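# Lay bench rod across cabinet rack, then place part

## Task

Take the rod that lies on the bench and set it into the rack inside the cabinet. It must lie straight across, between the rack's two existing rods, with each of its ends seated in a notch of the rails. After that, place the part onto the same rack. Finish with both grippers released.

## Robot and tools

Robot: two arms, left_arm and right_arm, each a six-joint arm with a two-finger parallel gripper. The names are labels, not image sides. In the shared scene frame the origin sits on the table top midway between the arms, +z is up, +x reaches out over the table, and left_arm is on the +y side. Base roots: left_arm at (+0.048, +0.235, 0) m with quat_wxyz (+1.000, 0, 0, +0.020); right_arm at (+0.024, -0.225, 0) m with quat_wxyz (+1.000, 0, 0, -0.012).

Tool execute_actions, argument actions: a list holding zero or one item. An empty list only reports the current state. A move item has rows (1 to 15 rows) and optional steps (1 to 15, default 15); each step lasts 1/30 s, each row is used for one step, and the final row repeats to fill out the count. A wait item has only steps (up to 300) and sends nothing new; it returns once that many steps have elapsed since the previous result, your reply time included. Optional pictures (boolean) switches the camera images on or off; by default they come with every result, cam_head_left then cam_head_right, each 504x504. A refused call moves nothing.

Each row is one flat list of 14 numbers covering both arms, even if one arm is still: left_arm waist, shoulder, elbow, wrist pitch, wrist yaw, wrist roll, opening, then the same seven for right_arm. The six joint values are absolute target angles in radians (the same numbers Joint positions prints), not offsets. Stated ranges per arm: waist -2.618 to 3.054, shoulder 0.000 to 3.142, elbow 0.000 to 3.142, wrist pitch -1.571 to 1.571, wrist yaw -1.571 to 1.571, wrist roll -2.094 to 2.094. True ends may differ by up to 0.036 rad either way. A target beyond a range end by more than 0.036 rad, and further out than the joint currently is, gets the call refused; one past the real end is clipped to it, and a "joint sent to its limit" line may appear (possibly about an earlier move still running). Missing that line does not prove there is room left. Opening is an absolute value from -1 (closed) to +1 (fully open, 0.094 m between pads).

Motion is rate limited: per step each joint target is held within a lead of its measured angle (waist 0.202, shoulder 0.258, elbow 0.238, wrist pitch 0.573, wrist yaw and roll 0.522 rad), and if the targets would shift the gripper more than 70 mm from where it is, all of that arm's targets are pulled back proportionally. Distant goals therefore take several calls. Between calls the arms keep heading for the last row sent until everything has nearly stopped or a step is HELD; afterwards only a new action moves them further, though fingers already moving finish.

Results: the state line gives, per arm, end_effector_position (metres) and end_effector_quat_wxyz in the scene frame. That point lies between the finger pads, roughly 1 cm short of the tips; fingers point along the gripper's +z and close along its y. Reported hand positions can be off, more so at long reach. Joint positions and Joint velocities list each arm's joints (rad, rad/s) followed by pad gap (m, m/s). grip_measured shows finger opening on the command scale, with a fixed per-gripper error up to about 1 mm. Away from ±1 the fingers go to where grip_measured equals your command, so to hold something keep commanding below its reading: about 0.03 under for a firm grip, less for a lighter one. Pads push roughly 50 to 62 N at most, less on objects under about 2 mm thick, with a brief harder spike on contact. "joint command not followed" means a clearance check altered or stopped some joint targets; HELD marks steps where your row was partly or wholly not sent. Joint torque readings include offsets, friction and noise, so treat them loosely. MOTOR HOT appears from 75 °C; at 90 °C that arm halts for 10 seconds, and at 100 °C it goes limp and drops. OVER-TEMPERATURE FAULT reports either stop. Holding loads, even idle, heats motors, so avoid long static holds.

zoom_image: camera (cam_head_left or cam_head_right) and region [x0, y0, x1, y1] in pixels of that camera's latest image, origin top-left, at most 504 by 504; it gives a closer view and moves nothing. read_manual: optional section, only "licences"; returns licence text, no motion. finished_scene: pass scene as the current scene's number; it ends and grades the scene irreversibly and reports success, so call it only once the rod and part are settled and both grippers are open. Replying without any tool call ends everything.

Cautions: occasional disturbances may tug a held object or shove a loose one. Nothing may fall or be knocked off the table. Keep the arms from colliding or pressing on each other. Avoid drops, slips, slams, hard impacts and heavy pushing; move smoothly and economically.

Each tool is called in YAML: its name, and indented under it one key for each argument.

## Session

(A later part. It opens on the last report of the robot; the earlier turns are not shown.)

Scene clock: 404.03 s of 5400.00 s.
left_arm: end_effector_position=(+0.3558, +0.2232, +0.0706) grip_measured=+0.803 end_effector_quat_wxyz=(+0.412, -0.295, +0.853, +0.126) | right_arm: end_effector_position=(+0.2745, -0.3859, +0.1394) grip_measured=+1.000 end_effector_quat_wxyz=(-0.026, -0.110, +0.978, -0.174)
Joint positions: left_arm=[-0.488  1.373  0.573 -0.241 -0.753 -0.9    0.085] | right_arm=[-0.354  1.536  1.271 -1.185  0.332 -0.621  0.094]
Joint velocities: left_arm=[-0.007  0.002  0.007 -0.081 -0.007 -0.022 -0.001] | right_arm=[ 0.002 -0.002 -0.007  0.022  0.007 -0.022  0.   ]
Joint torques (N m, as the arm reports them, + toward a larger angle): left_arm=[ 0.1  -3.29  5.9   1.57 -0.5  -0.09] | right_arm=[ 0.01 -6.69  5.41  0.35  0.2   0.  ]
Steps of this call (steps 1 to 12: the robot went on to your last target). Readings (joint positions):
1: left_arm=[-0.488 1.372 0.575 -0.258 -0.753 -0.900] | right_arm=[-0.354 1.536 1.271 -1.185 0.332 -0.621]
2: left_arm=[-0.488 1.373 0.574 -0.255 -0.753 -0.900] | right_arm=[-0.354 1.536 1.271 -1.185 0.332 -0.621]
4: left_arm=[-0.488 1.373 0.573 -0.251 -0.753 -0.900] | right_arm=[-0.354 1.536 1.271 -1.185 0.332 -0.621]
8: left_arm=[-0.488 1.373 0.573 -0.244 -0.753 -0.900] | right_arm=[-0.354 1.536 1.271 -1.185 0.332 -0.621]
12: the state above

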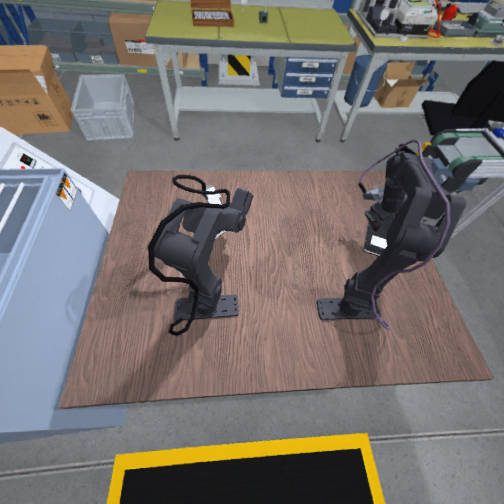

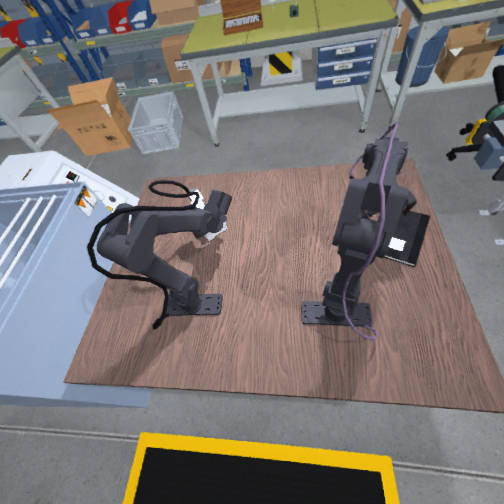

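Blind; lower and close by feel.

execute_actions:
  actions:
    - {"rows":[[-0.485,1.395,0.545,-0.23,-0.77,-0.905,0.7,-0.354,1.536,1.271,-1.185,0.332,-0.621,1],[-0.485,1.405,0.532,-0.23,-0.77,-0.905,0.7,-0.354,1.536,1.271,-1.185,0.332,-0.621,1]]}
  pictures: false

execute_actions:
  actions:
    - {"rows":[[-0.485,1.405,0.532,-0.23,-0.77,-0.905,0.6,-0.354,1.536,1.271,-1.185,0.332,-0.621,1],[-0.485,1.405,0.532,-0.23,-0.77,-0.905,0.5,-0.354,1.536,1.271,-1.185,0.332,-0.621,1],[-0.485,1.405,0.532,-0.23,-0.77,-0.905,0.4,-0.354,1.536,1.271,-1.185,0.332,-0.621,1],[-0.485,1.405,0.532,-0.23,-0.77,-0.905,0.3,-0.354,1.536,1.271,-1.185,0.332,-0.621,1],[-0.485,1.405,0.532,-0.23,-0.77,-0.905,0.2,-0.354,1.536,1.271,-1.185,0.332,-0.621,1],[-0.485,1.405,0.532,-0.23,-0.77,-0.905,0.12,-0.354,1.536,1.271,-1.185,0.332,-0.621,1],[-0.485,1.405,0.532,-0.23,-0.77,-0.905,0.05,-0.354,1.536,1.271,-1.185,0.332,-0.621,1],[-0.485,1.405,0.532,-0.23,-0.77,-0.905,-0.02,-0.354,1.536,1.271,-1.185,0.332,-0.621,1],[-0.485,1.405,0.532,-0.23,-0.77,-0.905,-0.1,-0.354,1.536,1.271,-1.185,0.332,-0.621,1]]}

zoom_image:
  camera: "cam_head_right"
  region: [160, 160, 280, 280]

Scene clock: 417.13 s of 5400.00 s.
left_arm: end_effector_position=(+0.3549, +0.2236, +0.0644) grip_measured=+0.703 end_effector_quat_wxyz=(+0.410, -0.294, +0.854, +0.127) | right_arm: end_effector_position=(+0.2745, -0.3859, +0.1394) grip_measured=+1.000 end_effector_quat_wxyz=(-0.026, -0.110, +0.978, -0.174)
Joint positions: left_arm=[-0.488  1.389  0.559 -0.217 -0.753 -0.9    0.08 ] | right_arm=[-0.354  1.536  1.271 -1.185  0.332 -0.621  0.094]
Joint velocities: left_arm=[ 0.002  0.002  0.002  0.037 -0.051 -0.007  0.001] | right_arm=[ 0.007 -0.002 -0.022 -0.022  0.051 -0.051  0.   ]
Joint torques (N m, as the arm reports them, + toward a larger angle): left_arm=[ 0.17 -2.97  5.04  1.27 -0.5  -0.06] | right_arm=[ 0.03 -6.71  5.41  0.35  0.2   0.01]
Steps of this call (steps 1 to 30: the robot went on to your last target; steps 31 to 90: nothing new was sent; then 9.60 s passed at rest; steps 91 to 105: all 15 steps of this action). Readings (joint positions):
91: left_arm=[-0.488 1.373 0.573 -0.239 -0.753 -0.900] | right_arm=[-0.354 1.536 1.271 -1.185 0.332 -0.621]
92: left_arm=[-0.488 1.375 0.571 -0.236 -0.753 -0.900] | right_arm=[-0.354 1.536 1.271 -1.185 0.332 -0.621]
94: left_arm=[-0.488 1.383 0.563 -0.226 -0.753 -0.900] | right_arm=[-0.354 1.536 1.271 -1.185 0.332 -0.621]
98: left_arm=[-0.488 1.389 0.559 -0.218 -0.753 -0.900] | right_arm=[-0.354 1.536 1.271 -1.185 0.332 -0.621]
105: the state above

Scene clock: 417.63 s of 5400.00 s.
left_arm: end_effector_position=(+0.3561, +0.2224, +0.0647) grip_measured=-0.058 end_effector_quat_wxyz=(+0.411, -0.296, +0.853, +0.123) | right_arm: end_effector_position=(+0.2745, -0.3859, +0.1394) grip_measured=+1.000 end_effector_quat_wxyz=(-0.026, -0.110, +0.978, -0.174)
Joint positions: left_arm=[-0.488  1.389  0.559 -0.209 -0.749 -0.903  0.044] | right_arm=[-0.354  1.536  1.271 -1.185  0.332 -0.621  0.094]
Joint velocities: left_arm=[ 0.007 -0.002 -0.002 -0.007  0.051  0.081  0.001] | right_arm=[ 0.002 -0.022  0.002 -0.066  0.007  0.066  0.   ]
Joint torques (N m, as the arm reports them, + toward a larger angle): left_arm=[ 0.1  -3.09  5.13  1.18 -0.52 -0.03] | right_arm=[ 0.   -6.67  5.41  0.34  0.2  -0.01]
Steps of this call (steps 1 to 15: all 15 steps of this action). Readings (joint positions):
1: left_arm=[-0.488 1.389 0.559 -0.215 -0.752 -0.901] | right_arm=[-0.354 1.536 1.271 -1.185 0.332 -0.621]
2: left_arm=[-0.488 1.389 0.559 -0.214 -0.752 -0.901] | right_arm=[-0.354 1.536 1.271 -1.185 0.332 -0.621]
4: left_arm=[-0.488 1.389 0.559 -0.212 -0.751 -0.901] | right_arm=[-0.354 1.536 1.271 -1.185 0.332 -0.621]
8: left_arm=[-0.488 1.389 0.559 -0.209 -0.749 -0.901] | right_arm=[-0.354 1.536 1.271 -1.185 0.332 -0.621]
15: the state above

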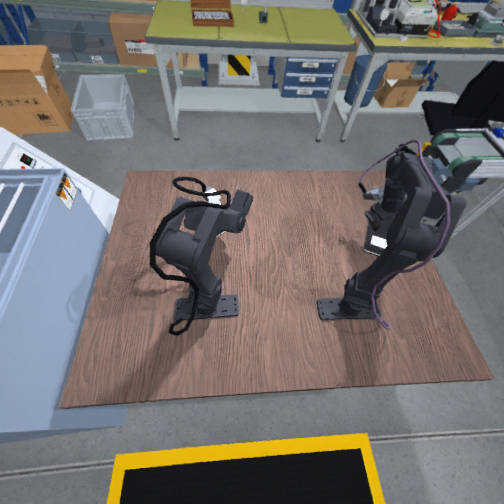

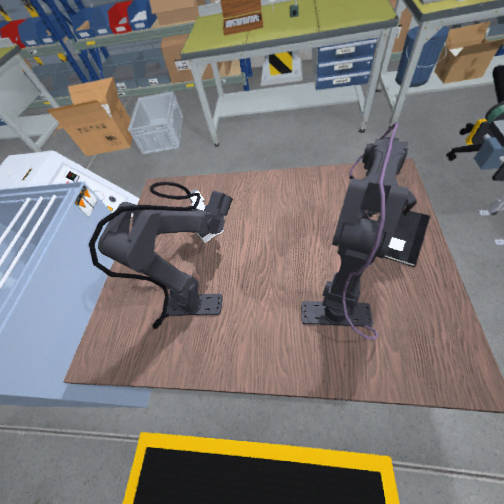

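Region (160, 160, 280, 280) of cam_head_right's 504x504 image, scaled by 4.200, with more detail than that image has.

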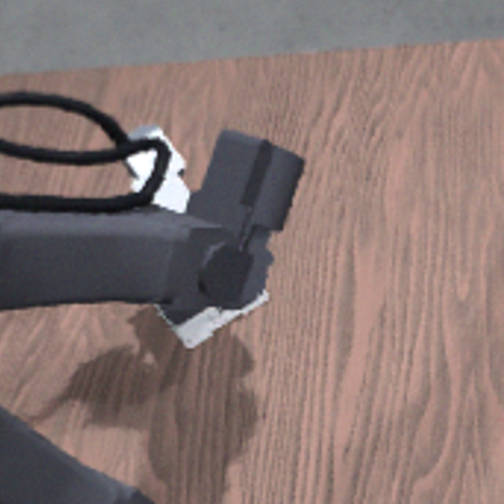

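execute_actions:
  actions:
    - {"rows":[[-0.485,1.37,0.59,-0.23,-0.75,-0.9,-0.1,-0.354,1.536,1.271,-1.185,0.332,-0.621,1],[-0.485,1.35,0.62,-0.27,-0.75,-0.9,-0.1,-0.354,1.536,1.271,-1.185,0.332,-0.621,1],[-0.485,1.33,0.65,-0.32,-0.75,-0.9,-0.1,-0.354,1.536,1.271,-1.185,0.332,-0.621,1],[-0.47,1.31,0.68,-0.37,-0.74,-0.88,-0.1,-0.354,1.536,1.271,-1.185,0.332,-0.621,1],[-0.44,1.29,0.715,-0.41,-0.72,-0.85,-0.1,-0.354,1.536,1.271,-1.185,0.332,-0.621,1],[-0.40,1.27,0.75,-0.45,-0.69,-0.81,-0.1,-0.354,1.536,1.271,-1.185,0.332,-0.621,1],[-0.35,1.25,0.785,-0.48,-0.66,-0.77,-0.1,-0.354,1.536,1.271,-1.185,0.332,-0.621,1],[-0.30,1.23,0.82,-0.51,-0.63,-0.73,-0.1,-0.354,1.536,1.271,-1.185,0.332,-0.621,1],[-0.25,1.21,0.855,-0.54,-0.60,-0.69,-0.1,-0.354,1.536,1.271,-1.185,0.332,-0.621,1],[-0.20,1.19,0.89,-0.57,-0.57,-0.65,-0.1,-0.354,1.536,1.271,-1.185,0.332,-0.621,1],[-0.15,1.17,0.925,-0.60,-0.54,-0.61,-0.1,-0.354,1.536,1.271,-1.185,0.332,-0.621,1],[-0.10,1.16,0.96,-0.63,-0.51,-0.57,-0.1,-0.354,1.536,1.271,-1.185,0.332,-0.621,1],[-0.05,1.15,1.0,-0.66,-0.48,-0.53,-0.1,-0.354,1.536,1.271,-1.185,0.332,-0.621,1],[0,1.14,1.04,-0.69,-0.45,-0.49,-0.1,-0.354,1.536,1.271,-1.185,0.332,-0.621,1],[0.05,1.13,1.08,-0.72,-0.42,-0.45,-0.1,-0.354,1.536,1.271,-1.185,0.332,-0.621,1]]}
  pictures: false

execute_actions:
  actions:
    - {"rows":[[0.11,1.13,1.12,-0.75,-0.39,-0.42,-0.1,-0.354,1.536,1.271,-1.185,0.332,-0.621,1],[0.17,1.13,1.16,-0.78,-0.36,-0.39,-0.1,-0.354,1.536,1.271,-1.185,0.332,-0.621,1],[0.23,1.13,1.20,-0.81,-0.33,-0.36,-0.1,-0.354,1.536,1.271,-1.185,0.332,-0.621,1],[0.29,1.13,1.24,-0.84,-0.30,-0.33,-0.1,-0.354,1.536,1.271,-1.185,0.332,-0.621,1],[0.35,1.13,1.28,-0.87,-0.27,-0.30,-0.1,-0.354,1.536,1.271,-1.185,0.332,-0.621,1],[0.41,1.13,1.32,-0.90,-0.24,-0.27,-0.1,-0.354,1.536,1.271,-1.185,0.332,-0.621,1],[0.47,1.13,1.36,-0.93,-0.21,-0.24,-0.1,-0.354,1.536,1.271,-1.185,0.332,-0.621,1],[0.53,1.13,1.40,-0.96,-0.18,-0.21,-0.1,-0.354,1.536,1.271,-1.185,0.332,-0.621,1],[0.59,1.13,1.44,-0.99,-0.15,-0.18,-0.1,-0.354,1.536,1.271,-1.185,0.332,-0.621,1],[0.65,1.13,1.48,-1.02,-0.12,-0.15,-0.1,-0.354,1.536,1.271,-1.185,0.332,-0.621,1],[0.71,1.13,1.515,-1.05,-0.09,-0.12,-0.1,-0.354,1.536,1.271,-1.185,0.332,-0.621,1],[0.77,1.13,1.55,-1.08,-0.06,-0.09,-0.1,-0.354,1.536,1.271,-1.185,0.332,-0.621,1],[0.83,1.13,1.58,-1.11,-0.03,-0.06,-0.1,-0.354,1.536,1.271,-1.185,0.332,-0.621,1],[0.89,1.13,1.6,-1.13,0,-0.03,-0.1,-0.354,1.536,1.271,-1.185,0.332,-0.621,1],[0.95,1.13,1.62,-1.14,0,-0.01,-0.1,-0.354,1.536,1.271,-1.185,0.332,-0.621,1]]}
  pictures: false

execute_actions:
  actions:
    - {"rows":[[1.01,1.13,1.62,-1.14,0,-0.01,-0.1,-0.354,1.536,1.271,-1.185,0.332,-0.621,1],[1.07,1.13,1.62,-1.14,0,-0.01,-0.1,-0.354,1.536,1.271,-1.185,0.332,-0.621,1],[1.13,1.13,1.62,-1.14,0,-0.01,-0.1,-0.354,1.536,1.271,-1.185,0.332,-0.621,1],[1.19,1.13,1.62,-1.14,0,-0.01,-0.1,-0.354,1.536,1.271,-1.185,0.332,-0.621,1],[1.24,1.13,1.62,-1.14,0,-0.01,-0.1,-0.354,1.536,1.271,-1.185,0.332,-0.621,1],[1.29,1.13,1.62,-1.14,0,-0.01,-0.1,-0.354,1.536,1.271,-1.185,0.332,-0.621,1],[1.33,1.13,1.62,-1.14,0,-0.01,-0.1,-0.354,1.536,1.271,-1.185,0.332,-0.621,1],[1.36,1.13,1.62,-1.14,0,-0.01,-0.1,-0.354,1.536,1.271,-1.185,0.332,-0.621,1]]}

zoom_image:
  camera: "cam_head_left"
  region: [0, 150, 150, 300]

Scene clock: 454.03 s of 5400.00 s.
left_arm: end_effector_position=(+0.3728, +0.3149, +0.1852) grip_measured=-0.058 end_effector_quat_wxyz=(+0.388, -0.355, +0.843, +0.114) | right_arm: end_effector_position=(+0.2745, -0.3859, +0.1394) grip_measured=+1.000 end_effector_quat_wxyz=(-0.026, -0.110, +0.978, -0.174)
Joint positions: left_arm=[-0.059  1.207  0.942 -0.609 -0.498 -0.632  0.044] | right_arm=[-0.354  1.536  1.271 -1.185  0.332 -0.621  0.094]
Joint velocities: left_arm=[ 1.477 -0.32   1.126 -0.842  0.652  0.974 -0.   ] | right_arm=[ 0.007 -0.037  0.017 -0.022  0.007 -0.037  0.   ]
Joint torques (N m, as the arm reports them, + toward a larger angle): left_arm=[ 0.11 -7.11 13.38  2.03 -0.52  0.13] | right_arm=[-0.01 -6.7   5.39  0.35  0.2  -0.01]
Steps of this call (steps 1 to 15: the robot went on to your last target; steps 16 to 90: nothing new was sent; then 32.90 s passed at rest; steps 91 to 105: all 15 steps of this action). Readings (joint positions):
91: left_arm=[-0.488 1.389 0.559 -0.209 -0.749 -0.903] | right_arm=[-0.354 1.536 1.271 -1.185 0.332 -0.621]
92: left_arm=[-0.488 1.388 0.563 -0.215 -0.747 -0.903] | right_arm=[-0.354 1.536 1.271 -1.185 0.332 -0.621]
94: left_arm=[-0.487 1.380 0.587 -0.269 -0.732 -0.901] | right_arm=[-0.354 1.536 1.271 -1.185 0.332 -0.621]
98: left_arm=[-0.398 1.323 0.691 -0.421 -0.645 -0.840] | right_arm=[-0.354 1.536 1.271 -1.185 0.332 -0.621]
105: the state above

Scene clock: 454.53 s of 5400.00 s.
left_arm: end_effector_position=(+0.2310, +0.4908, +0.3398) grip_measured=-0.058 end_effector_quat_wxyz=(+0.367, -0.465, +0.782, +0.193) | right_arm: end_effector_position=(+0.2745, -0.3859, +0.1394) grip_measured=+1.000 end_effector_quat_wxyz=(-0.026, -0.110, +0.978, -0.174)
Joint positions: left_arm=[ 0.849  1.178  1.53  -1.072 -0.101 -0.139  0.044] | right_arm=[-0.354  1.536  1.271 -1.185  0.332 -0.621  0.094]
Joint velocities: left_arm=[ 1.668 -0.056  0.706 -0.608  0.623  0.828 -0.001] | right_arm=[-0.002 -0.017 -0.007 -0.081 -0.066  0.081  0.   ]
Joint torques (N m, as the arm reports them, + toward a larger angle): left_arm=[ 0.01 -5.77 11.99  2.32 -0.11  0.13] | right_arm=[ 0.03 -6.68  5.42  0.34  0.2  -0.01]
Steps of this call (steps 1 to 15: all 15 steps of this action). Readings (joint positions):
1: left_arm=[-0.005 1.197 0.983 -0.640 -0.474 -0.597] | right_arm=[-0.354 1.536 1.271 -1.185 0.332 -0.621]
2: left_arm=[0.051 1.189 1.025 -0.671 -0.447 -0.562] | right_arm=[-0.354 1.536 1.271 -1.185 0.332 -0.621]
4: left_arm=[0.173 1.182 1.112 -0.733 -0.392 -0.492] | right_arm=[-0.354 1.536 1.271 -1.185 0.332 -0.621]
8: left_arm=[0.428 1.181 1.281 -0.858 -0.287 -0.356] | right_arm=[-0.354 1.536 1.271 -1.185 0.332 -0.621]
15: the state above

Scene clock: 455.03 s of 5400.00 s.
left_arm: end_effector_position=(+0.0928, +0.5214, +0.3379) grip_measured=-0.058 end_effector_quat_wxyz=(+0.289, -0.606, +0.698, +0.250) | right_arm: end_effector_position=(+0.2745, -0.3859, +0.1394) grip_measured=+1.000 end_effector_quat_wxyz=(-0.026, -0.110, +0.978, -0.174)
Joint positions: left_arm=[ 1.358  1.16   1.573 -1.201 -0.022 -0.024  0.044] | right_arm=[-0.354  1.536  1.271 -1.185  0.332 -0.621  0.094]
Joint velocities: left_arm=[-0.002 -0.007 -0.017 -0.022  0.007 -0.022 -0.   ] | right_arm=[ 0.012  0.012  0.002  0.022  0.037 -0.037  0.   ]
Joint torques (N m, as the arm reports them, + toward a larger angle): left_arm=[ 0.1  -4.35 11.61  2.65  0.07  0.14] | right_arm=[ 0.03 -6.69  5.42  0.34  0.2   0.  ]
Steps of this call (steps 1 to 15: all 15 steps of this action). Readings (joint positions):
1: left_arm=[0.908 1.175 1.550 -1.092 -0.081 -0.115] | right_arm=[-0.354 1.536 1.271 -1.185 0.332 -0.621]
2: left_arm=[0.967 1.170 1.563 -1.107 -0.066 -0.096] | right_arm=[-0.354 1.536 1.271 -1.185 0.332 -0.621]
4: left_arm=[1.087 1.162 1.573 -1.130 -0.045 -0.069] | right_arm=[-0.354 1.536 1.271 -1.185 0.332 -0.621]
8: left_arm=[1.296 1.160 1.573 -1.171 -0.033 -0.039] | right_arm=[-0.354 1.536 1.271 -1.185 0.332 -0.621]
15: the state above

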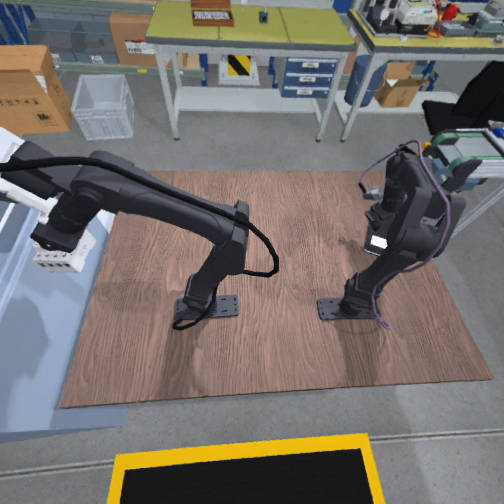

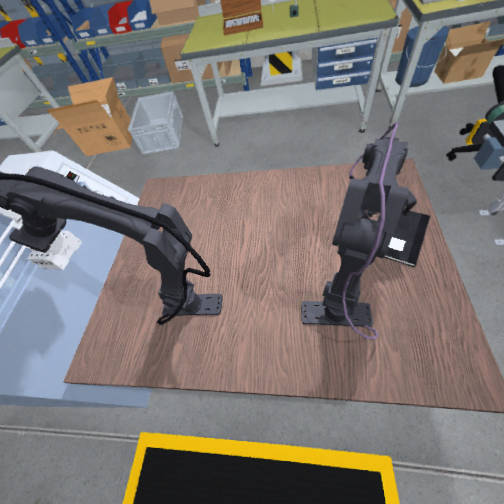

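Region (0, 150, 150, 300) of cam_head_left's 504x504 image, scaled by 3.360, with more detail than that image has.

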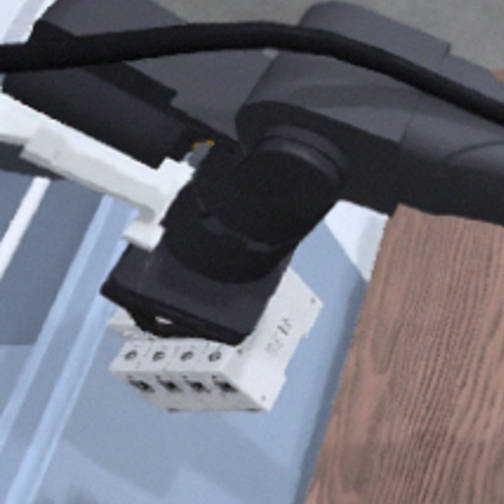

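execute_actions:
  actions:
    - {"rows":[[1.36,1.16,1.645,-1.10,0,-0.01,-0.1,-0.354,1.536,1.271,-1.185,0.332,-0.621,1],[1.36,1.19,1.67,-1.07,0,-0.01,-0.1,-0.354,1.536,1.271,-1.185,0.332,-0.621,1],[1.36,1.225,1.695,-1.04,0,-0.01,-0.1,-0.354,1.536,1.271,-1.185,0.332,-0.621,1],[1.36,1.26,1.72,-1.02,0,-0.01,-0.1,-0.354,1.536,1.271,-1.185,0.332,-0.621,1],[1.36,1.295,1.745,-1.01,0,-0.01,-0.1,-0.354,1.536,1.271,-1.185,0.332,-0.621,1],[1.36,1.33,1.77,-1.0,0,-0.01,-0.1,-0.354,1.536,1.271,-1.185,0.332,-0.621,1],[1.36,1.365,1.795,-0.99,0,-0.01,-0.1,-0.354,1.536,1.271,-1.185,0.332,-0.621,1],[1.36,1.40,1.82,-0.98,0,-0.01,-0.1,-0.354,1.536,1.271,-1.185,0.332,-0.621,1],[1.36,1.435,1.85,-0.97,0,-0.01,-0.1,-0.354,1.536,1.271,-1.185,0.332,-0.621,1],[1.36,1.47,1.88,-0.96,0,-0.01,-0.1,-0.354,1.536,1.271,-1.185,0.332,-0.621,1],[1.36,1.505,1.91,-0.95,0,-0.01,-0.1,-0.354,1.536,1.271,-1.185,0.332,-0.621,1],[1.36,1.54,1.94,-0.94,0,-0.01,-0.1,-0.354,1.536,1.271,-1.185,0.332,-0.621,1],[1.36,1.575,1.97,-0.93,0,-0.01,-0.1,-0.354,1.536,1.271,-1.185,0.332,-0.621,1],[1.36,1.61,2.0,-0.92,0,-0.01,-0.1,-0.354,1.536,1.271,-1.185,0.332,-0.621,1],[1.36,1.645,2.03,-0.91,0,-0.01,-0.1,-0.354,1.536,1.271,-1.185,0.332,-0.621,1]]}
  pictures: false

execute_actions:
  actions:
    - {"rows":[[1.36,1.68,2.06,-0.90,0,-0.01,-0.1,-0.354,1.536,1.271,-1.185,0.332,-0.621,1],[1.36,1.715,2.09,-0.89,0,-0.01,-0.1,-0.354,1.536,1.271,-1.185,0.332,-0.621,1],[1.36,1.75,2.12,-0.88,0,-0.01,-0.1,-0.354,1.536,1.271,-1.185,0.332,-0.621,1],[1.36,1.785,2.15,-0.87,0,-0.01,-0.1,-0.354,1.536,1.271,-1.185,0.332,-0.621,1],[1.36,1.82,2.18,-0.86,0,-0.01,-0.1,-0.354,1.536,1.271,-1.185,0.332,-0.621,1],[1.36,1.855,2.21,-0.85,0,-0.01,-0.1,-0.354,1.536,1.271,-1.185,0.332,-0.621,1],[1.36,1.89,2.24,-0.84,0,-0.01,-0.1,-0.354,1.536,1.271,-1.185,0.332,-0.621,1],[1.36,1.925,2.27,-0.83,0,-0.01,-0.1,-0.354,1.536,1.271,-1.185,0.332,-0.621,1],[1.36,1.96,2.30,-0.82,0,-0.01,-0.1,-0.354,1.536,1.271,-1.185,0.332,-0.621,1],[1.36,1.99,2.325,-0.81,0,-0.01,-0.1,-0.354,1.536,1.271,-1.185,0.332,-0.621,1],[1.36,2.02,2.35,-0.80,0,-0.01,-0.1,-0.354,1.536,1.271,-1.185,0.332,-0.621,1],[1.36,2.045,2.37,-0.79,0,-0.01,-0.1,-0.354,1.536,1.271,-1.185,0.332,-0.621,1],[1.36,2.065,2.385,-0.79,0,-0.01,-0.1,-0.354,1.536,1.271,-1.185,0.332,-0.621,1],[1.36,2.085,2.39,-0.79,0,-0.01,-0.1,-0.354,1.536,1.271,-1.185,0.332,-0.621,1],[1.36,2.10,2.39,-0.79,0,-0.01,-0.1,-0.354,1.536,1.271,-1.185,0.332,-0.621,1]]}
  pictures: false

execute_actions:
  actions:
    - {"steps":20}

zoom_image:
  camera: "cam_head_right"
  region: [0, 180, 110, 290]

Scene clock: 476.27 s of 5400.00 s.
left_arm: end_effector_position=(+0.1189, +0.6587, +0.3530) grip_measured=-0.058 end_effector_quat_wxyz=(+0.316, -0.594, +0.690, +0.267) | right_arm: end_effector_position=(+0.2745, -0.3859, +0.1394) grip_measured=+1.000 end_effector_quat_wxyz=(-0.026, -0.110, +0.978, -0.174)
Joint positions: left_arm=[ 1.358  1.605  1.925 -1.038 -0.01  -0.02   0.044] | right_arm=[-0.354  1.536  1.271 -1.185  0.332 -0.621  0.094]
Joint velocities: left_arm=[ 0.012  1.106  0.823  0.286 -0.022 -0.007 -0.   ] | right_arm=[-0.007 -0.002 -0.002  0.007 -0.022  0.051  0.   ]
Joint torques (N m, as the arm reports them, + toward a larger angle): left_arm=[ 0.11 -8.5  13.    2.9   0.11  0.12] | right_arm=[ 0.03 -6.7   5.43  0.34  0.18  0.  ]
Steps of this call (steps 1 to 30: the robot went on to your last target; steps 31 to 90: nothing new was sent; then 17.73 s passed at rest; steps 91 to 105: all 15 steps of this action). Readings (joint positions):
91: left_arm=[1.358 1.160 1.575 -1.204 -0.010 -0.020] | right_arm=[-0.354 1.536 1.271 -1.185 0.332 -0.621]
92: left_arm=[1.358 1.165 1.583 -1.204 -0.010 -0.020] | right_arm=[-0.354 1.536 1.271 -1.185 0.332 -0.621]
94: left_arm=[1.358 1.197 1.623 -1.199 -0.010 -0.020] | right_arm=[-0.354 1.536 1.271 -1.185 0.332 -0.621]
98: left_arm=[1.358 1.325 1.736 -1.133 -0.010 -0.020] | right_arm=[-0.354 1.536 1.271 -1.185 0.332 -0.621]
105: the state above

Scene clock: 476.77 s of 5400.00 s.
left_arm: end_effector_position=(+0.1439, +0.8011, +0.3077) grip_measured=-0.058 end_effector_quat_wxyz=(+0.337, -0.586, +0.680, +0.283) | right_arm: end_effector_position=(+0.2745, -0.3859, +0.1394) grip_measured=+1.000 end_effector_quat_wxyz=(-0.026, -0.110, +0.978, -0.174)
Joint positions: left_arm=[ 1.358  2.097  2.322 -0.885 -0.01  -0.02   0.044] | right_arm=[-0.354  1.536  1.271 -1.185  0.332 -0.621  0.094]
Joint velocities: left_arm=[-0.002  0.569  0.217  0.227 -0.051  0.037 -0.001] | right_arm=[ 0.002  0.012  0.002 -0.007 -0.007  0.081  0.   ]
Joint torques (N m, as the arm reports them, + toward a larger angle): left_arm=[  0.11 -13.19  13.24   2.72   0.06   0.12] | right_arm=[ 0.   -6.71  5.43  0.34  0.19  0.01]
Steps of this call (steps 1 to 15: all 15 steps of this action). Readings (joint positions):
1: left_arm=[1.358 1.643 1.953 -1.028 -0.010 -0.020] | right_arm=[-0.354 1.536 1.271 -1.185 0.332 -0.621]
2: left_arm=[1.358 1.680 1.982 -1.019 -0.010 -0.020] | right_arm=[-0.354 1.536 1.271 -1.185 0.332 -0.621]
4: left_arm=[1.358 1.752 2.041 -1.001 -0.010 -0.020] | right_arm=[-0.354 1.536 1.271 -1.185 0.332 -0.621]
8: left_arm=[1.358 1.890 2.163 -0.961 -0.010 -0.020] | right_arm=[-0.354 1.536 1.271 -1.185 0.332 -0.621]
15: the state above

Scene clock: 477.43 s of 5400.00 s.
left_arm: end_effector_position=(+0.1460, +0.8125, +0.2780) grip_measured=-0.058 end_effector_quat_wxyz=(+0.320, -0.593, +0.688, +0.270) | right_arm: end_effector_position=(+0.2745, -0.3859, +0.1394) grip_measured=+1.000 end_effector_quat_wxyz=(-0.026, -0.110, +0.978, -0.174)
Joint positions: left_arm=[ 1.358  2.156  2.326 -0.877 -0.01  -0.02   0.044] | right_arm=[-0.354  1.536  1.271 -1.185  0.332 -0.621  0.094]
Joint velocities: left_arm=[-0.012  0.002 -0.017 -0.022 -0.007 -0.154 -0.002] | right_arm=[ 0.012 -0.007  0.002  0.037  0.007 -0.081  0.   ]
Joint torques (N m, as the arm reports them, + toward a larger angle): left_arm=[  0.13 -15.42  14.26   2.99   0.09   0.12] | right_arm=[ 0.02 -6.71  5.4   0.34  0.2   0.01]
Steps of this call (steps 1 to 20: the robot went on to your last target). Readings (joint positions):
1: left_arm=[1.358 2.114 2.326 -0.878 -0.010 -0.020] | right_arm=[-0.354 1.536 1.271 -1.185 0.332 -0.621]
2: left_arm=[1.358 2.127 2.326 -0.876 -0.010 -0.020] | right_arm=[-0.354 1.536 1.271 -1.185 0.332 -0.621]
4: left_arm=[1.358 2.147 2.326 -0.878 -0.010 -0.020] | right_arm=[-0.354 1.536 1.271 -1.185 0.332 -0.621]
8: left_arm=[1.358 2.157 2.326 -0.883 -0.010 -0.020] | right_arm=[-0.354 1.536 1.271 -1.185 0.332 -0.621]
20: the state above

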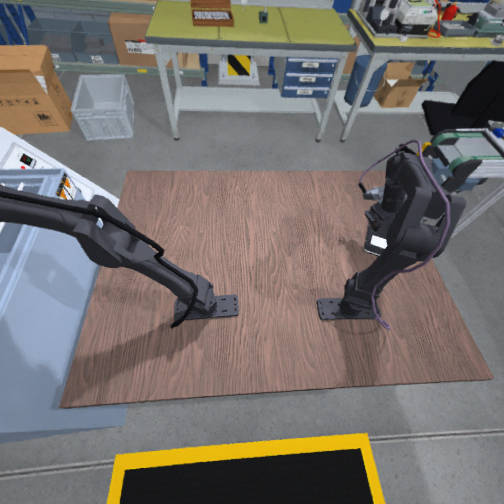

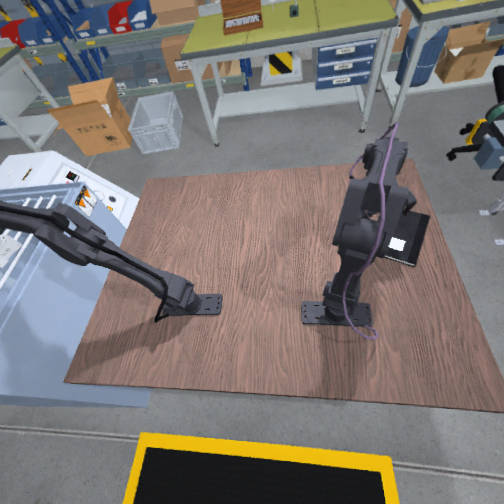

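Region (0, 180, 110, 290) of cam_head_right's 504x504 image, scaled by 4.582, with more detail than that image has.

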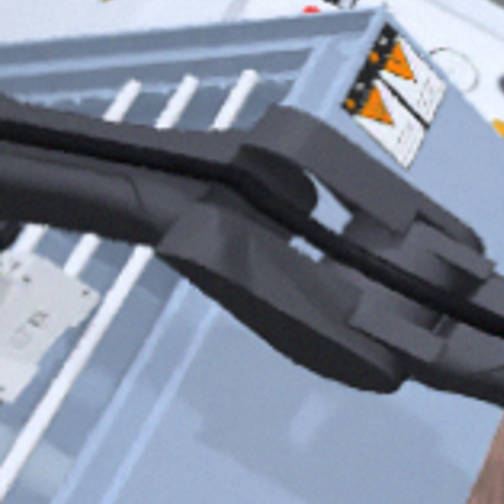

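execute_actions:
  actions:
    - {"rows":[[1.36,2.09,2.34,-0.775,0,-0.01,-0.1,-0.354,1.536,1.271,-1.185,0.332,-0.621,1],[1.36,2.08,2.31,-0.76,0,-0.01,-0.1,-0.354,1.536,1.271,-1.185,0.332,-0.621,1],[1.36,2.07,2.29,-0.745,0,-0.01,-0.1,-0.354,1.536,1.271,-1.185,0.332,-0.621,1],[1.36,2.06,2.27,-0.73,0,-0.01,-0.1,-0.354,1.536,1.271,-1.185,0.332,-0.621,1],[1.36,2.05,2.255,-0.715,0,-0.01,-0.1,-0.354,1.536,1.271,-1.185,0.332,-0.621,1],[1.36,2.04,2.24,-0.70,0,-0.01,-0.1,-0.354,1.536,1.271,-1.185,0.332,-0.621,1],[1.36,2.03,2.22,-0.685,0,-0.01,-0.1,-0.354,1.536,1.271,-1.185,0.332,-0.621,1],[1.36,2.02,2.20,-0.67,0,-0.01,-0.1,-0.354,1.536,1.271,-1.185,0.332,-0.621,1],[1.36,2.01,2.185,-0.655,0,-0.01,-0.1,-0.354,1.536,1.271,-1.185,0.332,-0.621,1],[1.36,2.01,2.17,-0.64,0,-0.01,-0.1,-0.354,1.536,1.271,-1.185,0.332,-0.621,1],[1.36,2.01,2.155,-0.63,0,-0.01,-0.1,-0.354,1.536,1.271,-1.185,0.332,-0.621,1],[1.36,2.01,2.14,-0.63,0,-0.01,-0.1,-0.354,1.536,1.271,-1.185,0.332,-0.621,1],[1.36,2.01,2.13,-0.63,0,-0.01,-0.1,-0.354,1.536,1.271,-1.185,0.332,-0.621,1],[1.36,2.01,2.12,-0.63,0,-0.01,-0.1,-0.354,1.536,1.271,-1.185,0.332,-0.621,1],[1.36,2.01,2.11,-0.63,0,-0.01,-0.1,-0.354,1.536,1.271,-1.185,0.332,-0.621,1]]}
  pictures: false

execute_actions:
  actions:
    - {"steps":15}

zoom_image:
  camera: "cam_head_right"
  region: [0, 180, 110, 290]

Scene clock: 495.47 s of 5400.00 s.
left_arm: end_effector_position=(+0.1448, +0.8061, +0.2701) grip_measured=-0.058 end_effector_quat_wxyz=(+0.330, -0.589, +0.683, +0.278) | right_arm: end_effector_position=(+0.2745, -0.3859, +0.1394) grip_measured=+1.000 end_effector_quat_wxyz=(-0.026, -0.110, +0.978, -0.174)
Joint positions: left_arm=[ 1.358  2.065  2.126 -0.74  -0.01  -0.02   0.044] | right_arm=[-0.354  1.536  1.271 -1.185  0.332 -0.621  0.094]
Joint velocities: left_arm=[-0.007 -0.027 -0.305  0.183 -0.066  0.022 -0.   ] | right_arm=[-0.007 -0.022 -0.002 -0.037 -0.037  0.022  0.   ]
Joint torques (N m, as the arm reports them, + toward a larger angle): left_arm=[  0.26 -14.93   9.01   2.94   0.09   0.07] | right_arm=[ 0.   -6.7   5.42  0.34  0.2   0.  ]
Steps of this call (steps 1 to 15: the robot went on to your last target; steps 16 to 90: nothing new was sent; then 14.53 s passed at rest; steps 91 to 105: all 15 steps of this action). Readings (joint positions):
91: left_arm=[1.358 2.156 2.326 -0.876 -0.010 -0.020] | right_arm=[-0.354 1.536 1.271 -1.185 0.332 -0.621]
92: left_arm=[1.358 2.154 2.321 -0.872 -0.010 -0.020] | right_arm=[-0.354 1.536 1.271 -1.185 0.332 -0.621]
94: left_arm=[1.358 2.141 2.293 -0.852 -0.010 -0.020] | right_arm=[-0.354 1.536 1.271 -1.185 0.332 -0.621]
98: left_arm=[1.358 2.104 2.221 -0.813 -0.010 -0.020] | right_arm=[-0.354 1.536 1.271 -1.185 0.332 -0.621]
105: the state above

Scene clock: 495.97 s of 5400.00 s.
left_arm: end_effector_position=(+0.1449, +0.8066, +0.2618) grip_measured=-0.058 end_effector_quat_wxyz=(+0.327, -0.590, +0.685, +0.275) | right_arm: end_effector_position=(+0.2745, -0.3859, +0.1394) grip_measured=+1.000 end_effector_quat_wxyz=(-0.026, -0.110, +0.978, -0.174)
Joint positions: left_arm=[ 1.358  2.065  2.099 -0.722 -0.01  -0.019  0.044] | right_arm=[-0.354  1.536  1.271 -1.185  0.332 -0.621  0.094]
Joint velocities: left_arm=[ 0.002  0.007 -0.022  0.022  0.007 -0.081 -0.001] | right_arm=[-0.002 -0.017  0.012 -0.022 -0.022 -0.066  0.   ]
Joint torques (N m, as the arm reports them, + toward a larger angle): left_arm=[  0.14 -15.04   9.73   3.07   0.09   0.08] | right_arm=[ 0.01 -6.72  5.39  0.35  0.19  0.01]
Steps of this call (steps 1 to 15: the robot went on to your last target). Readings (joint positions):
1: left_arm=[1.358 2.065 2.117 -0.735 -0.010 -0.020] | right_arm=[-0.354 1.536 1.271 -1.185 0.332 -0.621]
2: left_arm=[1.358 2.065 2.110 -0.732 -0.010 -0.020] | right_arm=[-0.354 1.536 1.271 -1.185 0.332 -0.621]
4: left_arm=[1.358 2.065 2.100 -0.731 -0.010 -0.019] | right_arm=[-0.354 1.536 1.271 -1.185 0.332 -0.621]
8: left_arm=[1.358 2.065 2.099 -0.722 -0.010 -0.019] | right_arm=[-0.354 1.536 1.271 -1.185 0.332 -0.621]
15: the state above

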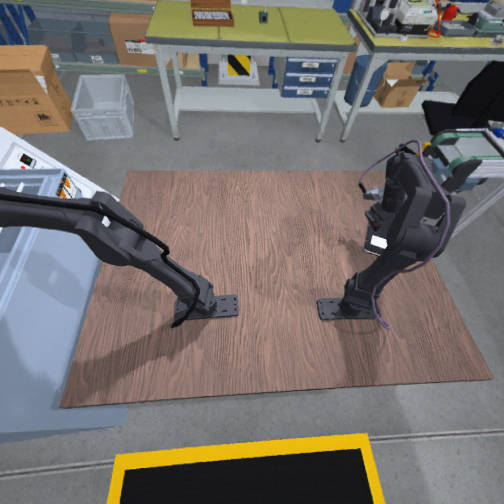

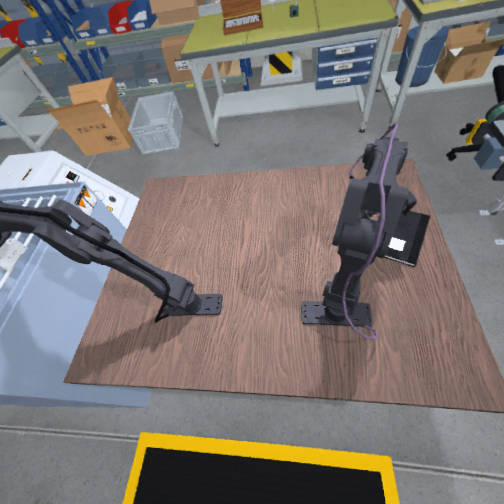

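Region (0, 180, 110, 290) of cam_head_right's 504x504 image, scaled by 4.582, with more detail than that image has.

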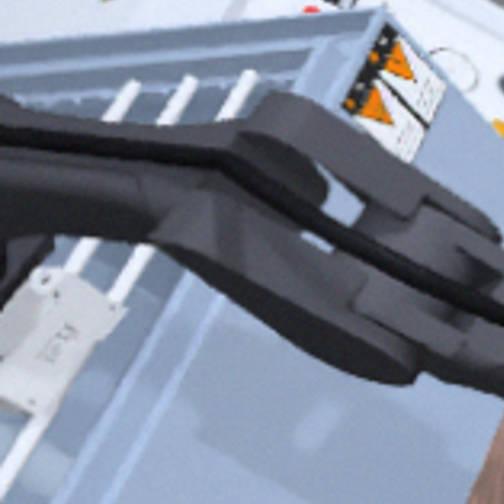

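execute_actions:
  actions:
    - {"rows":[[1.36,2.02,2.11,-0.61,0,-0.01,-0.1,-0.354,1.536,1.271,-1.185,0.332,-0.621,1],[1.36,2.03,2.11,-0.6,0,-0.01,-0.1,-0.354,1.536,1.271,-1.185,0.332,-0.621,1],[1.36,2.04,2.11,-0.6,0,-0.01,-0.1,-0.354,1.536,1.271,-1.185,0.332,-0.621,1],[1.36,2.045,2.11,-0.6,0,-0.01,-0.1,-0.354,1.536,1.271,-1.185,0.332,-0.621,1],[1.36,2.05,2.11,-0.6,0,-0.01,-0.1,-0.354,1.536,1.271,-1.185,0.332,-0.621,1],[1.36,2.055,2.11,-0.6,0,-0.01,-0.1,-0.354,1.536,1.271,-1.185,0.332,-0.621,1],[1.36,2.06,2.11,-0.6,0,-0.01,-0.1,-0.354,1.536,1.271,-1.185,0.332,-0.621,1],[1.36,2.065,2.11,-0.6,0,-0.01,-0.1,-0.354,1.536,1.271,-1.185,0.332,-0.621,1]]}

execute_actions:
  actions:
    - {"steps":10}

zoom_image:
  camera: "cam_head_right"
  region: [0, 180, 110, 290]

Scene clock: 506.20 s of 5400.00 s.
left_arm: end_effector_position=(+0.1471, +0.8165, +0.2609) grip_measured=-0.058 end_effector_quat_wxyz=(+0.338, -0.585, +0.681, +0.283) | right_arm: end_effector_position=(+0.2745, -0.3859, +0.1394) grip_measured=+1.000 end_effector_quat_wxyz=(-0.026, -0.110, +0.978, -0.174)
Joint positions: left_arm=[ 1.358  2.083  2.099 -0.674 -0.007 -0.019  0.044] | right_arm=[-0.354  1.536  1.271 -1.185  0.332 -0.621  0.094]
Joint velocities: left_arm=[ 0.002 -0.002 -0.007  0.095  0.051 -0.081 -0.001] | right_arm=[ 0.002 -0.002 -0.002 -0.037 -0.022  0.007  0.   ]
Joint torques (N m, as the arm reports them, + toward a larger angle): left_arm=[  0.13 -12.62   9.81   2.89   0.09   0.14] | right_arm=[ 0.04 -6.7   5.42  0.33  0.19 -0.01]
Steps of this call (steps 1 to 15: the robot went on to your last target; steps 16 to 90: nothing new was sent; then 6.73 s passed at rest; steps 91 to 105: all 15 steps of this action). Readings (joint positions):
91: left_arm=[1.358 2.065 2.099 -0.721 -0.010 -0.019] | right_arm=[-0.354 1.536 1.271 -1.185 0.332 -0.621]
92: left_arm=[1.358 2.065 2.099 -0.718 -0.010 -0.019] | right_arm=[-0.354 1.536 1.271 -1.185 0.332 -0.621]
94: left_arm=[1.358 2.065 2.099 -0.711 -0.010 -0.019] | right_arm=[-0.354 1.536 1.271 -1.185 0.332 -0.621]
98: left_arm=[1.358 2.070 2.099 -0.696 -0.010 -0.019] | right_arm=[-0.354 1.536 1.271 -1.185 0.332 -0.621]
105: the state above

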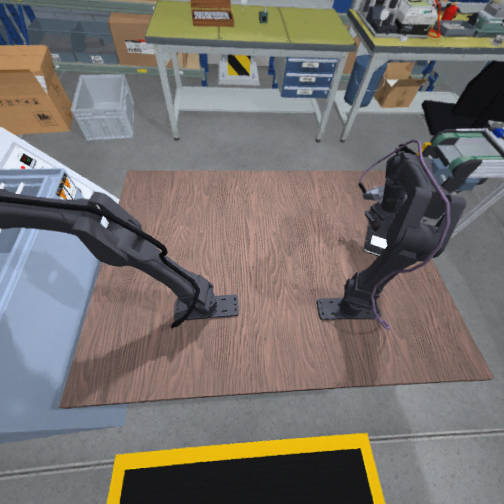

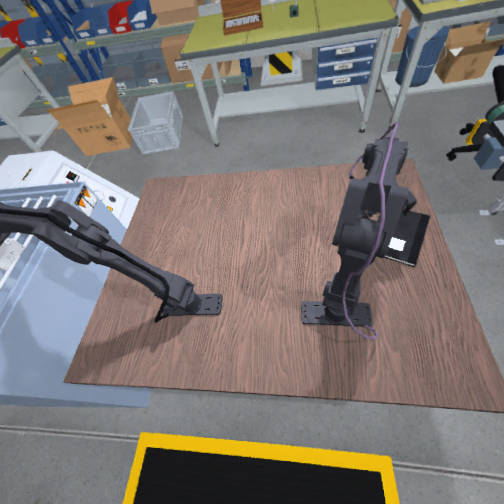

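Scene clock: 506.53 s of 5400.00 s.
left_arm: end_effector_position=(+0.1471, +0.8165, +0.2609) grip_measured=-0.058 end_effector_quat_wxyz=(+0.338, -0.585, +0.681, +0.283) | right_arm: end_effector_position=(+0.2745, -0.3859, +0.1394) grip_measured=+1.000 end_effector_quat_wxyz=(-0.026, -0.110, +0.978, -0.174)
Joint positions: left_arm=[ 1.358  2.083  2.099 -0.674 -0.007 -0.019  0.044] | right_arm=[-0.354  1.536  1.271 -1.185  0.332 -0.621  0.094]
Joint velocities: left_arm=[-0.007 -0.017 -0.012 -0.007  0.066 -0.051  0.001] | right_arm=[ 0.007 -0.002 -0.012 -0.022 -0.037  0.007  0.   ]
Joint torques (N m, as the arm reports them, + toward a larger angle): left_arm=[  0.27 -12.54   9.8    2.9    0.07   0.09] | right_arm=[ 0.01 -6.71  5.39  0.35  0.2  -0.01]
Steps of this call (steps 1 to 10: the robot went on to your last target). Readings (joint positions):
1: left_arm=[1.358 2.083 2.099 -0.674 -0.007 -0.019] | right_arm=[-0.354 1.536 1.271 -1.185 0.332 -0.621]
2: left_arm=[1.358 2.083 2.099 -0.674 -0.007 -0.019] | right_arm=[-0.354 1.536 1.271 -1.185 0.332 -0.621]
4: left_arm=[1.358 2.083 2.099 -0.674 -0.007 -0.019] | right_arm=[-0.354 1.536 1.271 -1.185 0.332 -0.621]
8: left_arm=[1.358 2.083 2.099 -0.674 -0.007 -0.019] | right_arm=[-0.354 1.536 1.271 -1.185 0.332 -0.621]
10: the state above

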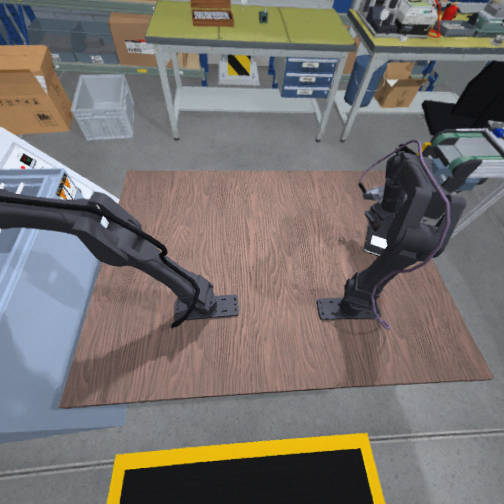

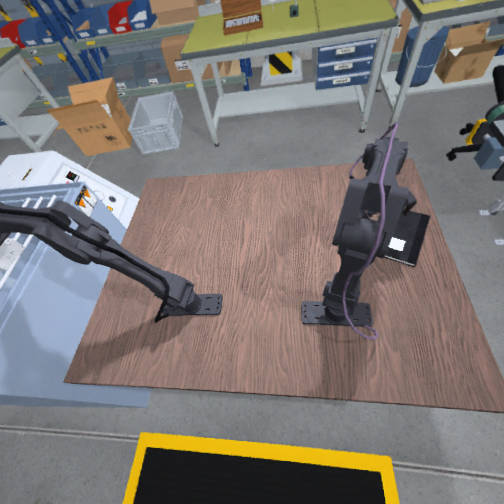

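Region (0, 180, 110, 290) of cam_head_right's 504x504 image, scaled by 4.582, with more detail than that image has.

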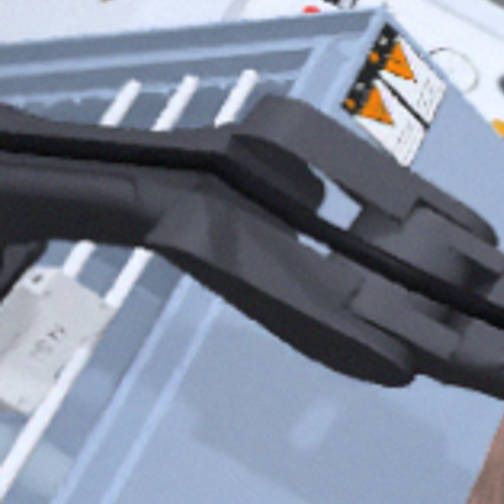

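execute_actions:
  actions:
    - {"rows":[[1.36,2.03,2.11,-0.61,0,-0.01,-0.1,-0.354,1.536,1.271,-1.185,0.332,-0.621,1],[1.36,2.01,2.11,-0.61,0,-0.01,-0.1,-0.354,1.536,1.271,-1.185,0.332,-0.621,1],[1.36,2.0,2.11,-0.61,0,-0.01,-0.1,-0.354,1.536,1.271,-1.185,0.332,-0.621,1],[1.36,2.0,2.11,-0.61,0,-0.01,-0.1,-0.354,1.536,1.271,-1.185,0.332,-0.621,1],[1.36,2.0,2.11,-0.61,-0.03,-0.04,-0.1,-0.354,1.536,1.271,-1.185,0.332,-0.621,1],[1.36,2.0,2.11,-0.61,-0.06,-0.07,-0.1,-0.354,1.536,1.271,-1.185,0.332,-0.621,1],[1.36,2.0,2.11,-0.62,-0.09,-0.09,-0.1,-0.354,1.536,1.271,-1.185,0.332,-0.621,1],[1.36,2.0,2.11,-0.63,-0.12,-0.11,-0.1,-0.354,1.536,1.271,-1.185,0.332,-0.621,1],[1.36,2.0,2.11,-0.64,-0.12,-0.11,-0.1,-0.354,1.536,1.271,-1.185,0.332,-0.621,1],[1.36,2.0,2.11,-0.65,-0.12,-0.11,-0.1,-0.354,1.536,1.271,-1.185,0.332,-0.621,1],[1.36,2.0,2.11,-0.66,-0.12,-0.11,-0.1,-0.354,1.536,1.271,-1.185,0.332,-0.621,1],[1.36,2.0,2.11,-0.67,-0.12,-0.11,-0.1,-0.354,1.536,1.271,-1.185,0.332,-0.621,1]]}
  pictures: false

execute_actions:
  actions:
    - {"steps":20}

zoom_image:
  camera: "cam_head_right"
  region: [0, 180, 110, 290]

Scene clock: 518.43 s of 5400.00 s.
left_arm: end_effector_position=(+0.1303, +0.8075, +0.2649) grip_measured=-0.058 end_effector_quat_wxyz=(-0.315, +0.625, -0.651, -0.294) | right_arm: end_effector_position=(+0.2745, -0.3859, +0.1394) grip_measured=+1.000 end_effector_quat_wxyz=(-0.026, -0.110, +0.978, -0.174)
Joint positions: left_arm=[ 1.358  2.059  2.099 -0.724 -0.092 -0.089  0.044] | right_arm=[-0.354  1.536  1.271 -1.185  0.332 -0.621  0.094]
Joint velocities: left_arm=[ 0.002 -0.002  0.012 -0.139 -0.11  -0.095 -0.   ] | right_arm=[-0.007 -0.002 -0.007 -0.051 -0.037 -0.066  0.   ]
Joint torques (N m, as the arm reports them, + toward a larger angle): left_arm=[  0.06 -15.34   9.76   2.84  -0.2   -0.16] | right_arm=[ 0.   -6.68  5.4   0.34  0.2   0.  ]
Steps of this call (steps 1 to 15: the robot went on to your last target; steps 16 to 90: nothing new was sent; then 8.40 s passed at rest; steps 91 to 105: all 15 steps of this action). Readings (joint positions):
91: left_arm=[1.358 2.083 2.099 -0.674 -0.007 -0.019] | right_arm=[-0.354 1.536 1.271 -1.185 0.332 -0.621]
92: left_arm=[1.358 2.082 2.099 -0.674 -0.007 -0.019] | right_arm=[-0.354 1.536 1.271 -1.185 0.332 -0.621]
94: left_arm=[1.358 2.078 2.099 -0.679 -0.007 -0.019] | right_arm=[-0.354 1.536 1.271 -1.185 0.332 -0.621]
98: left_arm=[1.358 2.067 2.099 -0.687 -0.036 -0.049] | right_arm=[-0.354 1.536 1.271 -1.185 0.332 -0.621]
105: the state above

Scene clock: 519.10 s of 5400.00 s.
left_arm: end_effector_position=(+0.1281, +0.8050, +0.2618) grip_measured=-0.058 end_effector_quat_wxyz=(-0.308, +0.632, -0.649, -0.291) | right_arm: end_effector_position=(+0.2745, -0.3859, +0.1394) grip_measured=+1.000 end_effector_quat_wxyz=(-0.026, -0.110, +0.978, -0.174)
Joint positions: left_arm=[ 1.358  2.059  2.099 -0.741 -0.101 -0.1    0.044] | right_arm=[-0.354  1.536  1.271 -1.185  0.332 -0.621  0.094]
Joint velocities: left_arm=[-0.002 -0.012 -0.002  0.022  0.066  0.081 -0.   ] | right_arm=[-0.002 -0.002  0.017 -0.066 -0.007 -0.022  0.   ]
Joint torques (N m, as the arm reports them, + toward a larger angle): left_arm=[  0.19 -15.19   9.8    2.76  -0.22  -0.17] | right_arm=[-0.01 -6.72  5.37  0.33  0.19  0.  ]
Steps of this call (steps 1 to 20: the robot went on to your last target). Readings (joint positions):
1: left_arm=[1.358 2.059 2.099 -0.729 -0.094 -0.091] | right_arm=[-0.354 1.536 1.271 -1.185 0.332 -0.621]
2: left_arm=[1.358 2.059 2.099 -0.733 -0.096 -0.093] | right_arm=[-0.354 1.536 1.271 -1.185 0.332 -0.621]
4: left_arm=[1.358 2.059 2.099 -0.738 -0.098 -0.095] | right_arm=[-0.354 1.536 1.271 -1.185 0.332 -0.621]
8: left_arm=[1.358 2.059 2.099 -0.740 -0.100 -0.098] | right_arm=[-0.354 1.536 1.271 -1.185 0.332 -0.621]
20: the state above

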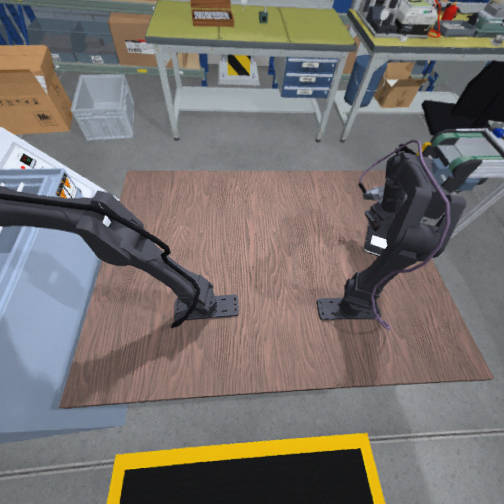

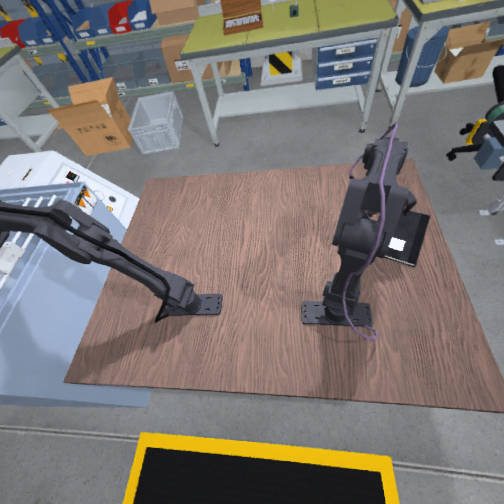

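Region (0, 180, 110, 290) of cam_head_right's 504x504 image, scaled by 4.582, with more detail than that image has.

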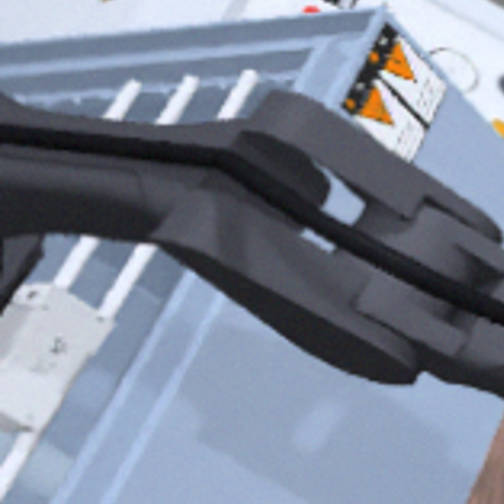

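Good. Release and withdraw.

execute_actions:
  actions:
    - {"rows":[[1.36,2.02,2.1,-0.68,-0.1,-0.1,-0.06,-0.354,1.536,1.271,-1.185,0.332,-0.621,1],[1.36,2.03,2.1,-0.69,-0.1,-0.1,-0.03,-0.354,1.536,1.271,-1.185,0.332,-0.621,1],[1.36,2.03,2.1,-0.7,-0.1,-0.1,0.05,-0.354,1.536,1.271,-1.185,0.332,-0.621,1],[1.36,2.03,2.1,-0.7,-0.1,-0.1,0.3,-0.354,1.536,1.271,-1.185,0.332,-0.621,1],[1.36,2.03,2.1,-0.7,-0.1,-0.1,0.3,-0.354,1.536,1.271,-1.185,0.332,-0.621,1],[1.36,2.03,2.1,-0.7,-0.1,-0.1,0.3,-0.354,1.536,1.271,-1.185,0.332,-0.621,1],[1.36,2.0,2.1,-0.7,-0.1,-0.1,0.3,-0.354,1.536,1.271,-1.185,0.332,-0.621,1],[1.36,1.97,2.1,-0.7,-0.1,-0.1,0.3,-0.354,1.536,1.271,-1.185,0.332,-0.621,1],[1.36,1.93,2.08,-0.7,-0.1,-0.1,0.3,-0.354,1.536,1.271,-1.185,0.332,-0.621,1],[1.36,1.89,2.06,-0.7,-0.1,-0.1,0.3,-0.354,1.536,1.271,-1.185,0.332,-0.621,1],[1.36,1.85,2.04,-0.7,-0.1,-0.1,0.3,-0.354,1.536,1.271,-1.185,0.332,-0.621,1],[1.36,1.8,2.0,-0.7,-0.1,-0.1,0.3,-0.354,1.536,1.271,-1.185,0.332,-0.621,1],[1.3,1.75,1.96,-0.7,-0.1,-0.1,0.3,-0.354,1.536,1.271,-1.185,0.332,-0.621,1],[1.2,1.7,1.92,-0.7,-0.1,-0.1,0.3,-0.354,1.536,1.271,-1.185,0.332,-0.621,1],[0.5,1.4,1.7,-0.7,-0.1,-0.1,0.3,-0.354,1.536,1.271,-1.185,0.332,-0.621,1]]}
  pictures: false

execute_actions:
  actions:
    - {"steps":40}

zoom_image:
  camera: "cam_head_right"
  region: [0, 180, 110, 290]

Scene clock: 536.87 s of 5400.00 s.
left_arm: end_effector_position=(+0.1371, +0.7572, +0.3347) grip_measured=+0.297 end_effector_quat_wxyz=(+0.359, -0.604, +0.634, +0.322) | right_arm: end_effector_position=(+0.2745, -0.3859, +0.1394) grip_measured=+1.000 end_effector_quat_wxyz=(-0.026, -0.110, +0.978, -0.174)
Joint positions: left_arm=[ 1.322  1.826  1.966 -0.707 -0.11  -0.1    0.061] | right_arm=[-0.354  1.536  1.271 -1.185  0.332 -0.621  0.094]
Joint velocities: left_arm=[-0.745 -1.502 -1.238  0.462 -0.139 -0.022  0.001] | right_arm=[ 0.007  0.007 -0.007  0.037  0.037  0.037  0.   ]
Joint torques (N m, as the arm reports them, + toward a larger angle): left_arm=[ -4.8  -10.45   5.34   1.24   0.2   -0.02] | right_arm=[ 0.05 -6.68  5.41  0.35  0.19  0.  ]
Steps of this call (steps 1 to 15: the robot went on to your last target; steps 16 to 90: nothing new was sent; then 14.27 s passed at rest; steps 91 to 105: all 15 steps of this action). Readings (joint positions):
91: left_arm=[1.358 2.059 2.099 -0.741 -0.101 -0.100] | right_arm=[-0.354 1.536 1.271 -1.185 0.332 -0.621]
92: left_arm=[1.358 2.059 2.099 -0.743 -0.101 -0.100] | right_arm=[-0.354 1.536 1.271 -1.185 0.332 -0.621]
94: left_arm=[1.358 2.059 2.099 -0.739 -0.101 -0.100] | right_arm=[-0.354 1.536 1.271 -1.185 0.332 -0.621]
98: left_arm=[1.358 2.050 2.099 -0.723 -0.101 -0.100] | right_arm=[-0.354 1.536 1.271 -1.185 0.332 -0.621]
105: the state above

Scene clock: 538.20 s of 5400.00 s.
left_arm: end_effector_position=(+0.4036, +0.4630, +0.4159) grip_measured=+0.297 end_effector_quat_wxyz=(+0.536, -0.280, +0.781, +0.155) | right_arm: end_effector_position=(+0.2745, -0.3859, +0.1394) grip_measured=+1.000 end_effector_quat_wxyz=(-0.026, -0.110, +0.978, -0.174)
Joint positions: left_arm=[ 0.491  1.41   1.715 -0.695 -0.088 -0.1    0.061] | right_arm=[-0.354  1.536  1.271 -1.185  0.332 -0.621  0.094]
Joint velocities: left_arm=[-0.002  0.002 -0.017  0.022 -0.007  0.037 -0.001] | right_arm=[-0.012 -0.017 -0.007  0.007  0.007 -0.095  0.   ]
Joint torques (N m, as the arm reports them, + toward a larger angle): left_arm=[ 0.64 -5.54  6.82  2.21 -0.12 -0.03] | right_arm=[ 0.03 -6.73  5.41  0.35  0.19  0.  ]
Steps of this call (steps 1 to 40: the robot went on to your last target). Readings (joint positions):
1: left_arm=[1.291 1.772 1.921 -0.698 -0.111 -0.100] | right_arm=[-0.354 1.536 1.271 -1.185 0.332 -0.621]
2: left_arm=[1.250 1.718 1.876 -0.696 -0.111 -0.100] | right_arm=[-0.354 1.536 1.271 -1.185 0.332 -0.621]
4: left_arm=[1.158 1.621 1.806 -0.699 -0.110 -0.100] | right_arm=[-0.354 1.536 1.271 -1.185 0.332 -0.621]
8: left_arm=[0.940 1.473 1.743 -0.700 -0.108 -0.100] | right_arm=[-0.354 1.536 1.271 -1.185 0.332 -0.621]
40: the state above

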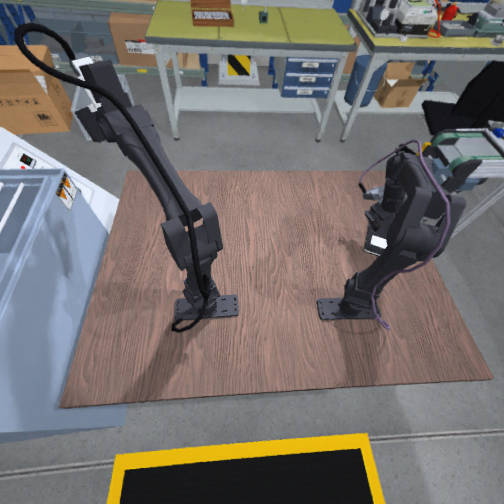

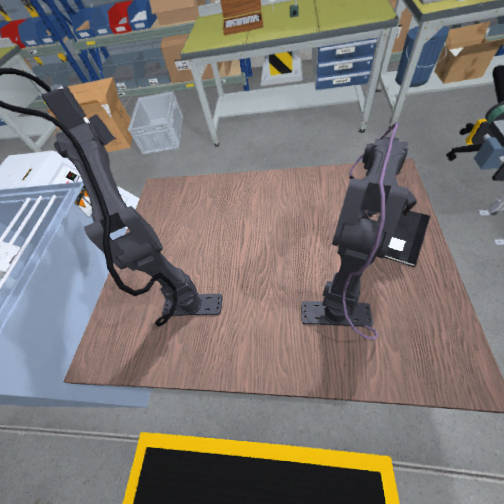

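Region (0, 180, 110, 290) of cam_head_right's 504x504 image, scaled by 4.582, with more detail than that image has.

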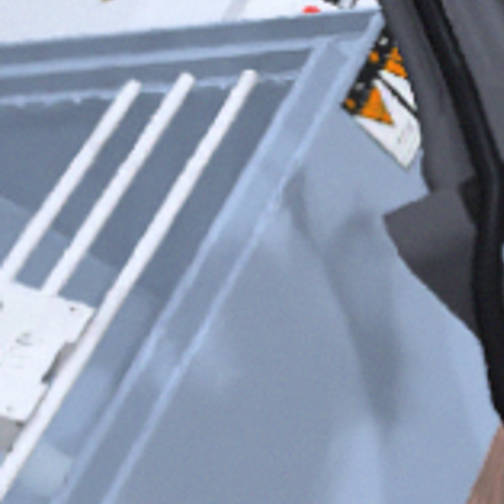

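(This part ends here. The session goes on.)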